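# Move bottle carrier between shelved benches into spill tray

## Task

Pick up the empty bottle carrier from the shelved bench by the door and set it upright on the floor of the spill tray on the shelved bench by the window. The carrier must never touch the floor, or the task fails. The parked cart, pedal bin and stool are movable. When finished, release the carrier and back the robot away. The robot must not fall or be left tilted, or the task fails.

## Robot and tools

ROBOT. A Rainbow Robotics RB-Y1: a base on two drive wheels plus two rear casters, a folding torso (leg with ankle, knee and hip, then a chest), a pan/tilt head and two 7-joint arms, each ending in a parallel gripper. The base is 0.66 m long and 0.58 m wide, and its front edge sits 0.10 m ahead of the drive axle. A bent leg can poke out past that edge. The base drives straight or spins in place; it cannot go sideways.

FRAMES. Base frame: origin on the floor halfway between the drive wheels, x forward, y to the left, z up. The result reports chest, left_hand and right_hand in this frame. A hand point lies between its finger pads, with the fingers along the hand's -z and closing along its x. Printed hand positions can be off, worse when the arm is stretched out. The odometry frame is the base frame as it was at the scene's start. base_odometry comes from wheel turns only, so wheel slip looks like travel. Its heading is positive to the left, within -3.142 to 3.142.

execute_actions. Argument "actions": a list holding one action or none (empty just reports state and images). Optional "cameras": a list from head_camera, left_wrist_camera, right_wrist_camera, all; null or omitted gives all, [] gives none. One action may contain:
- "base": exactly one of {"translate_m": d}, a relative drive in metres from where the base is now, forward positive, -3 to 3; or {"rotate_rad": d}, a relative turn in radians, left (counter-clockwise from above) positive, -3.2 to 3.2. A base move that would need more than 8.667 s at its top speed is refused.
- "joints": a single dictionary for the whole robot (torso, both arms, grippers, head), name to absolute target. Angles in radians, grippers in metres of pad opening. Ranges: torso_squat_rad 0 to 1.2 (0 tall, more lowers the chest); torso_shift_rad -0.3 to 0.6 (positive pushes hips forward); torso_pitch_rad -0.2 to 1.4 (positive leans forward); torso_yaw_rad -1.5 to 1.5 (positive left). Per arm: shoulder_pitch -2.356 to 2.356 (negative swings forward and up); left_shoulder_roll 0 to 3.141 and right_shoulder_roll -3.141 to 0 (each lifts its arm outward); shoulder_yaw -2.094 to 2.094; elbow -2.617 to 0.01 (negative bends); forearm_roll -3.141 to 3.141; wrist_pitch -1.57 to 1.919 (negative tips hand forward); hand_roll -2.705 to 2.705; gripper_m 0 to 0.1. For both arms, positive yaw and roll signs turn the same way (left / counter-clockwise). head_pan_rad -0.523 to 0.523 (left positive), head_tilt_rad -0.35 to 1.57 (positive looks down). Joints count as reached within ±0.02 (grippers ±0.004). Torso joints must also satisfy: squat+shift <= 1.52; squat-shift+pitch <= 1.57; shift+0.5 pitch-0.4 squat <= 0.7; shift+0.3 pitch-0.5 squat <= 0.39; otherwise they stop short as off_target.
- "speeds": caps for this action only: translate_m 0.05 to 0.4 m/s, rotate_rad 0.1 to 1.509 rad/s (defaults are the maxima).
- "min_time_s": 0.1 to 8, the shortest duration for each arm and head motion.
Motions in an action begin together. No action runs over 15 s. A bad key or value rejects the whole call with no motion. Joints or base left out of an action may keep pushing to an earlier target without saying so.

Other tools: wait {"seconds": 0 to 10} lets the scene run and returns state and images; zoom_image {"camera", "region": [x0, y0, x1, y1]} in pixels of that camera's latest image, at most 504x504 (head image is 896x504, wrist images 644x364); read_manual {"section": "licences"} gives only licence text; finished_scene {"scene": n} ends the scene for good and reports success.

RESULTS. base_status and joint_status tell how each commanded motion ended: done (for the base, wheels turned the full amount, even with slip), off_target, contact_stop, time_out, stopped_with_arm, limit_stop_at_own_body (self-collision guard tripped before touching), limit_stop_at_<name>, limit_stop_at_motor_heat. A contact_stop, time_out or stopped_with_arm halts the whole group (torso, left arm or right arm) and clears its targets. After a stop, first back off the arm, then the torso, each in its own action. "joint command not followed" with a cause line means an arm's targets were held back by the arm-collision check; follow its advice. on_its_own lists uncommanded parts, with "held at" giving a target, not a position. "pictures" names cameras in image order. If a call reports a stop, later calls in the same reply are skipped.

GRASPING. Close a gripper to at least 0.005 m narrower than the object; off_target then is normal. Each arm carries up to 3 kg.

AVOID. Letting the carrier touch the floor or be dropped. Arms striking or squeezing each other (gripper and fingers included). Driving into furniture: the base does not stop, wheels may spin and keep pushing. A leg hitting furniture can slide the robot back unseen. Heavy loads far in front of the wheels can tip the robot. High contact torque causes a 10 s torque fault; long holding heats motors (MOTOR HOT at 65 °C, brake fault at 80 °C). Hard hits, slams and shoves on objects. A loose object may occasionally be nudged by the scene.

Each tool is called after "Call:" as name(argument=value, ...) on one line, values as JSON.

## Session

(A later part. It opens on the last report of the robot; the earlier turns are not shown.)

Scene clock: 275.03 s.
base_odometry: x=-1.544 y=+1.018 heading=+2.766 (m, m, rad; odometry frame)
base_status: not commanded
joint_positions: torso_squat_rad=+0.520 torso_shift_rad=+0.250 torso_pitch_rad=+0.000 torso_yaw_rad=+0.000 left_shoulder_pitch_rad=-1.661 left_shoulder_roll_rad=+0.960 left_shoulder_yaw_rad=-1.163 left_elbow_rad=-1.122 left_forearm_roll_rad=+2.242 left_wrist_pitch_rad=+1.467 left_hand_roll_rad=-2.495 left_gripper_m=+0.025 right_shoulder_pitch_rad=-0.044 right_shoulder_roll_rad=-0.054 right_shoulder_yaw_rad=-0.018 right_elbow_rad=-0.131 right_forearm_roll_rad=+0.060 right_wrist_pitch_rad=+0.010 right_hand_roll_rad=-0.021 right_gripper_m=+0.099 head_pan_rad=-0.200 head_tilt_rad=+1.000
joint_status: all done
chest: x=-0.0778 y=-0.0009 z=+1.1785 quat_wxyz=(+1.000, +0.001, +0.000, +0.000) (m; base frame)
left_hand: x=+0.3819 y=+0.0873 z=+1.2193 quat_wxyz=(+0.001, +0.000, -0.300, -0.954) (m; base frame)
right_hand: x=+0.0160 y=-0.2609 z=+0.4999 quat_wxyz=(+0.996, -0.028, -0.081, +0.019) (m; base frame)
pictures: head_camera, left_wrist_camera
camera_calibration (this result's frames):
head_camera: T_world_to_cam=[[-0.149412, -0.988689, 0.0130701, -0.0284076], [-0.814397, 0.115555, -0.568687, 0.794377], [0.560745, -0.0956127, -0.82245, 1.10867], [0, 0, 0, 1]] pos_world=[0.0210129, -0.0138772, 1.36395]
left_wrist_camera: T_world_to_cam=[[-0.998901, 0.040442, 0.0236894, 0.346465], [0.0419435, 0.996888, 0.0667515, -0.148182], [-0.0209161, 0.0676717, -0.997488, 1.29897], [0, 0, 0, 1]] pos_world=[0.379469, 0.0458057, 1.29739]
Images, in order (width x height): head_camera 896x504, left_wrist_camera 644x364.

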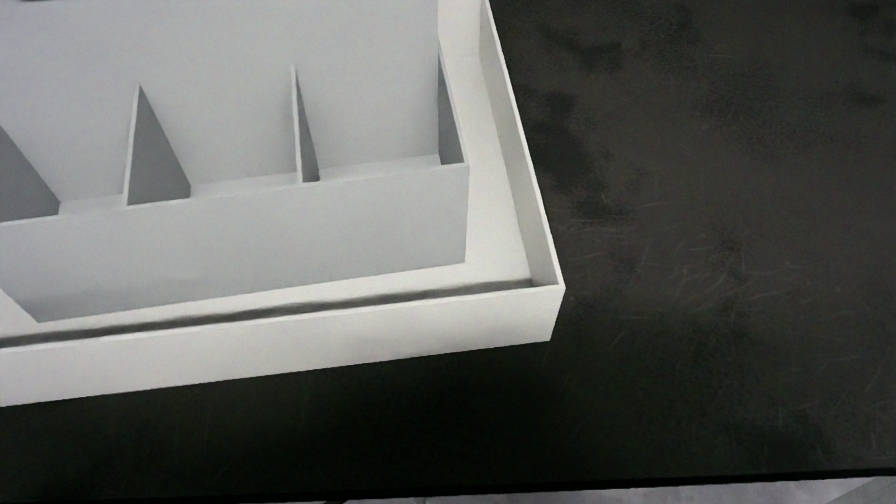

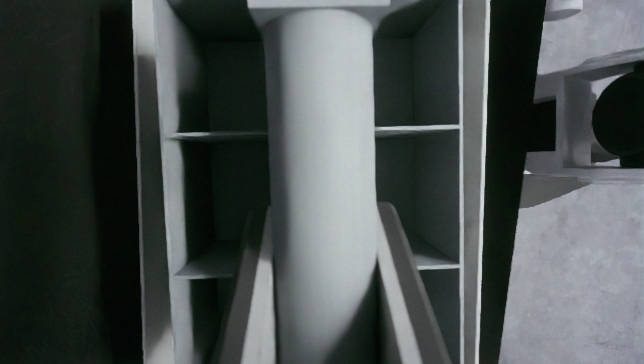

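Call:
execute_actions(actions=[{"joints":{"torso_squat_rad":0.585}}], cameras=["head_camera"])

Scene clock: 282.70 s.
base_odometry: x=-1.544 y=+1.018 heading=+2.766 (m, m, rad; odometry frame)
base_status: not commanded
joint_positions: torso_squat_rad=+0.585 torso_shift_rad=+0.250 torso_pitch_rad=+0.000 torso_yaw_rad=+0.000 left_shoulder_pitch_rad=-1.661 left_shoulder_roll_rad=+0.960 left_shoulder_yaw_rad=-1.163 left_elbow_rad=-1.122 left_forearm_roll_rad=+2.242 left_wrist_pitch_rad=+1.467 left_hand_roll_rad=-2.495 left_gripper_m=+0.025 right_shoulder_pitch_rad=-0.044 right_shoulder_roll_rad=-0.054 right_shoulder_yaw_rad=-0.018 right_elbow_rad=-0.131 right_forearm_roll_rad=+0.060 right_wrist_pitch_rad=+0.010 right_hand_roll_rad=-0.021 right_gripper_m=+0.099 head_pan_rad=-0.200 head_tilt_rad=+1.000
joint_status: all done
chest: x=-0.0837 y=-0.0009 z=+1.1554 quat_wxyz=(+1.000, +0.001, +0.000, +0.000) (m; base frame)
left_hand: x=+0.3760 y=+0.0873 z=+1.1962 quat_wxyz=(+0.001, +0.000, -0.300, -0.954) (m; base frame)
right_hand: x=+0.0101 y=-0.2608 z=+0.4768 quat_wxyz=(+0.996, -0.028, -0.081, +0.019) (m; base frame)
pictures: head_camera
camera_calibration (this result's frames):
head_camera: T_world_to_cam=[[-0.149412, -0.988689, 0.0130695, -0.0289671], [-0.814397, 0.115555, -0.568687, 0.776408], [0.560744, -0.0956123, -0.82245, 1.09296], [0, 0, 0, 1]] pos_world=[0.0151057, -0.013857, 1.34082]
Images, in order (width x height): head_camera 896x504.

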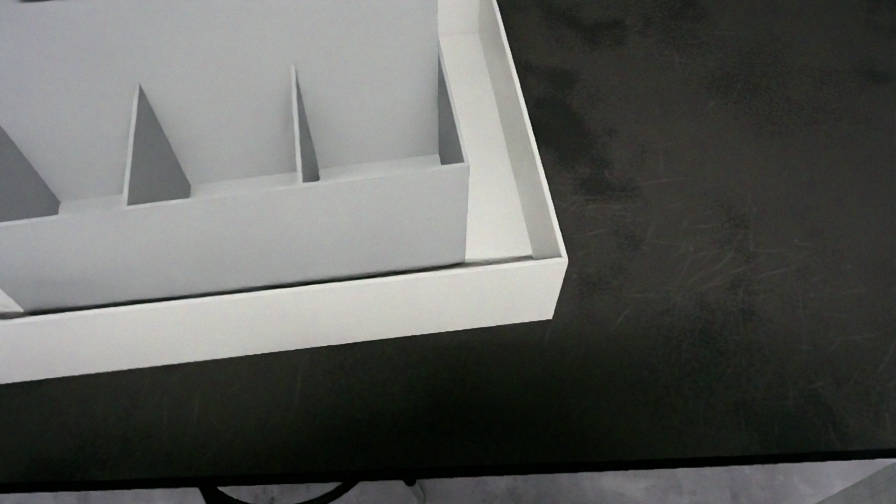

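No contact yet.

Call:
execute_actions(actions=[{"joints":{"torso_squat_rad":0.625}}], cameras=["head_camera"])

Scene clock: 299.10 s.
base_odometry: x=-1.544 y=+1.018 heading=+2.766 (m, m, rad; odometry frame)
base_status: not commanded
joint_positions: torso_squat_rad=+0.625 torso_shift_rad=+0.250 torso_pitch_rad=-0.002 torso_yaw_rad=+0.000 left_shoulder_pitch_rad=-1.667 left_shoulder_roll_rad=+0.963 left_shoulder_yaw_rad=-1.158 left_elbow_rad=-1.120 left_forearm_roll_rad=+2.243 left_wrist_pitch_rad=+1.465 left_hand_roll_rad=-2.495 left_gripper_m=+0.025 right_shoulder_pitch_rad=-0.044 right_shoulder_roll_rad=-0.054 right_shoulder_yaw_rad=-0.018 right_elbow_rad=-0.131 right_forearm_roll_rad=+0.060 right_wrist_pitch_rad=+0.010 right_hand_roll_rad=-0.021 right_gripper_m=+0.099 head_pan_rad=-0.200 head_tilt_rad=+1.000
joint_status: all done
chest: x=-0.0883 y=-0.0009 z=+1.1400 quat_wxyz=(+1.000, +0.001, -0.001, +0.000) (m; base frame)
left_hand: x=+0.3724 y=+0.0872 z=+1.1865 quat_wxyz=(+0.000, +0.006, -0.303, -0.953) (m; base frame)
right_hand: x=+0.0064 y=-0.2608 z=+0.4614 quat_wxyz=(+0.996, -0.028, -0.082, +0.019) (m; base frame)
pictures: head_camera
camera_calibration (this result's frames):
head_camera: T_world_to_cam=[[-0.14943, -0.98869, 0.01276, -0.0291249], [-0.813684, 0.115628, -0.569692, 0.765147], [0.561773, -0.095512, -0.821759, 1.08216], [0, 0, 0, 1]] pos_world=[0.0103092, -0.0139087, 1.32554]
Images, in order (width x height): head_camera 896x504.

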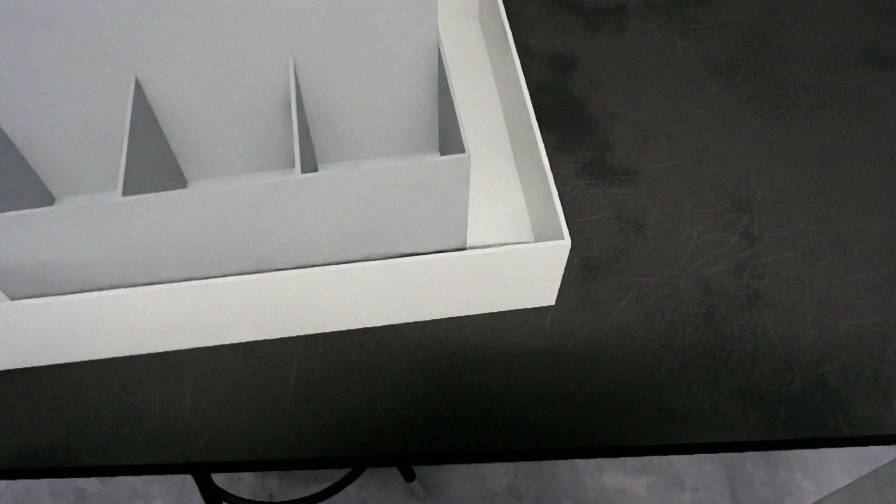

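Call:
execute_actions(actions=[{"joints":{"torso_squat_rad":0.605,"left_gripper_m":0.1}}], cameras=[])

Call:
execute_actions(actions=[{"joints":{"torso_squat_rad":0,"head_tilt_rad":0.6,"head_pan_rad":0}}], cameras=["left_wrist_camera"])

Call:
execute_actions(actions=[{"base":{"translate_m":-0.6},"joints":{"torso_shift_rad":0}}], cameras=["head_camera"])

Scene clock: 311.10 s.
base_odometry: x=-1.544 y=+1.018 heading=+2.766 (m, m, rad; odometry frame)
base_status: not commanded
joint_positions: torso_squat_rad=+0.605 torso_shift_rad=+0.250 torso_pitch_rad=+0.000 torso_yaw_rad=+0.000 left_shoulder_pitch_rad=-1.662 left_shoulder_roll_rad=+0.960 left_shoulder_yaw_rad=-1.163 left_elbow_rad=-1.122 left_forearm_roll_rad=+2.242 left_wrist_pitch_rad=+1.467 left_hand_roll_rad=-2.495 left_gripper_m=+0.100 right_shoulder_pitch_rad=-0.044 right_shoulder_roll_rad=-0.054 right_shoulder_yaw_rad=-0.018 right_elbow_rad=-0.131 right_forearm_roll_rad=+0.060 right_wrist_pitch_rad=+0.010 right_hand_roll_rad=-0.021 right_gripper_m=+0.099 head_pan_rad=-0.200 head_tilt_rad=+1.000
joint_status: all done
chest: x=-0.0856 y=-0.0009 z=+1.1478 quat_wxyz=(+1.000, +0.001, +0.000, +0.000) (m; base frame)
left_hand: x=+0.3742 y=+0.0873 z=+1.1892 quat_wxyz=(+0.000, +0.000, -0.300, -0.954) (m; base frame)
right_hand: x=+0.0081 y=-0.2608 z=+0.4691 quat_wxyz=(+0.996, -0.028, -0.081, +0.019) (m; base frame)
pictures: none
No camera images: the call's "cameras" was empty. Leave "cameras" out to get every camera's image.

Scene clock: 313.90 s.
base_odometry: x=-1.544 y=+1.018 heading=+2.766 (m, m, rad; odometry frame)
base_status: not commanded
joint_positions: torso_squat_rad=+0.001 torso_shift_rad=+0.250 torso_pitch_rad=+0.000 torso_yaw_rad=+0.000 left_shoulder_pitch_rad=-1.661 left_shoulder_roll_rad=+0.960 left_shoulder_yaw_rad=-1.163 left_elbow_rad=-1.122 left_forearm_roll_rad=+2.242 left_wrist_pitch_rad=+1.467 left_hand_roll_rad=-2.495 left_gripper_m=+0.100 right_shoulder_pitch_rad=-0.044 right_shoulder_roll_rad=-0.054 right_shoulder_yaw_rad=-0.018 right_elbow_rad=-0.131 right_forearm_roll_rad=+0.060 right_wrist_pitch_rad=+0.010 right_hand_roll_rad=-0.021 right_gripper_m=+0.099 head_pan_rad=+0.000 head_tilt_rad=+0.600
joint_status: all done
chest: x=-0.0549 y=-0.0010 z=+1.2682 quat_wxyz=(+1.000, +0.001, +0.000, +0.000) (m; base frame)
left_hand: x=+0.4049 y=+0.0872 z=+1.3094 quat_wxyz=(+0.000, +0.000, -0.300, -0.954) (m; base frame)
right_hand: x=+0.0388 y=-0.2609 z=+0.5895 quat_wxyz=(+0.996, -0.028, -0.081, +0.019) (m; base frame)
pictures: left_wrist_camera
camera_calibration (this result's frames):
left_wrist_camera: T_world_to_cam=[[-0.998922, 0.0403339, 0.0229754, 0.368269], [0.0417758, 0.996933, 0.0661794, -0.15421], [-0.0202357, 0.0670679, -0.997543, 1.38915], [0, 0, 0, 1]] pos_world=[0.402424, 0.045716, 1.38748]
Images, in order (width x height): left_wrist_camera 644x364.

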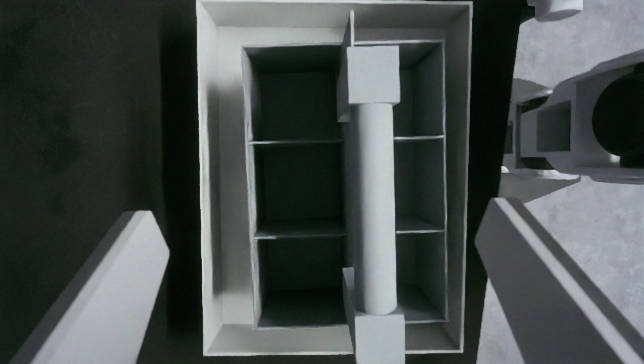

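Scene clock: 316.80 s.
base_odometry: x=-0.985 y=+0.799 heading=+2.767 (m, m, rad; odometry frame)
base_status: done
joint_positions: torso_squat_rad=+0.001 torso_shift_rad=+0.000 torso_pitch_rad=+0.000 torso_yaw_rad=+0.000 left_shoulder_pitch_rad=-1.661 left_shoulder_roll_rad=+0.960 left_shoulder_yaw_rad=-1.163 left_elbow_rad=-1.122 left_forearm_roll_rad=+2.242 left_wrist_pitch_rad=+1.467 left_hand_roll_rad=-2.495 left_gripper_m=+0.100 right_shoulder_pitch_rad=-0.044 right_shoulder_roll_rad=-0.054 right_shoulder_yaw_rad=-0.018 right_elbow_rad=-0.131 right_forearm_roll_rad=+0.060 right_wrist_pitch_rad=+0.010 right_hand_roll_rad=-0.021 right_gripper_m=+0.099 head_pan_rad=+0.000 head_tilt_rad=+0.600
joint_status: all done
chest: x=-0.2282 y=-0.0010 z=+1.2899 quat_wxyz=(+1.000, +0.001, +0.000, +0.000) (m; base frame)
left_hand: x=+0.2316 y=+0.0871 z=+1.3311 quat_wxyz=(+0.000, +0.000, -0.300, -0.954) (m; base frame)
right_hand: x=-0.1344 y=-0.2610 z=+0.6113 quat_wxyz=(+0.996, -0.028, -0.081, +0.019) (m; base frame)
pictures: head_camera
camera_calibration (this result's frames):
head_camera: T_world_to_cam=[[0.0403249, -0.998698, 0.0312478, -0.0404172], [-0.534678, -0.0479868, -0.843692, 1.20254], [0.844093, 0.0173143, -0.535917, 0.91624], [0, 0, 0, 1]] pos_world=[-0.128791, 0.00147746, 1.50687]
Images, in order (width x height): head_camera 896x504.

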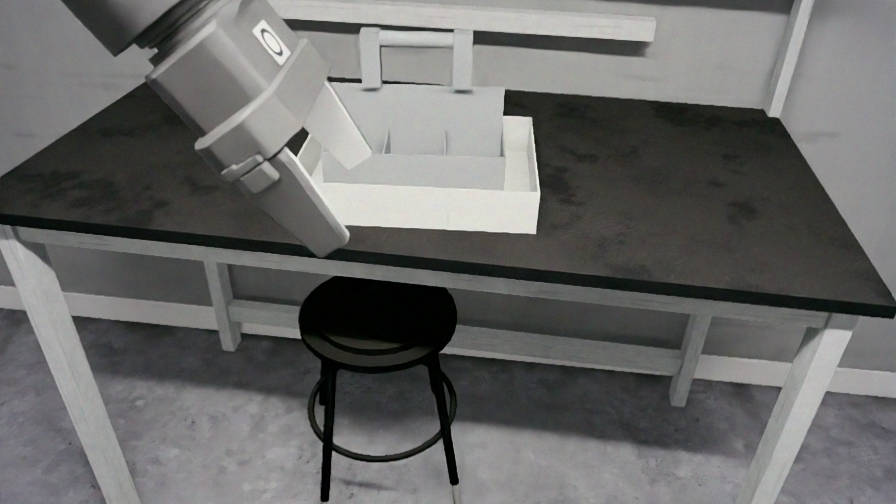

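Call:
finished_scene(scene=1)

The scene is finished: the task was done.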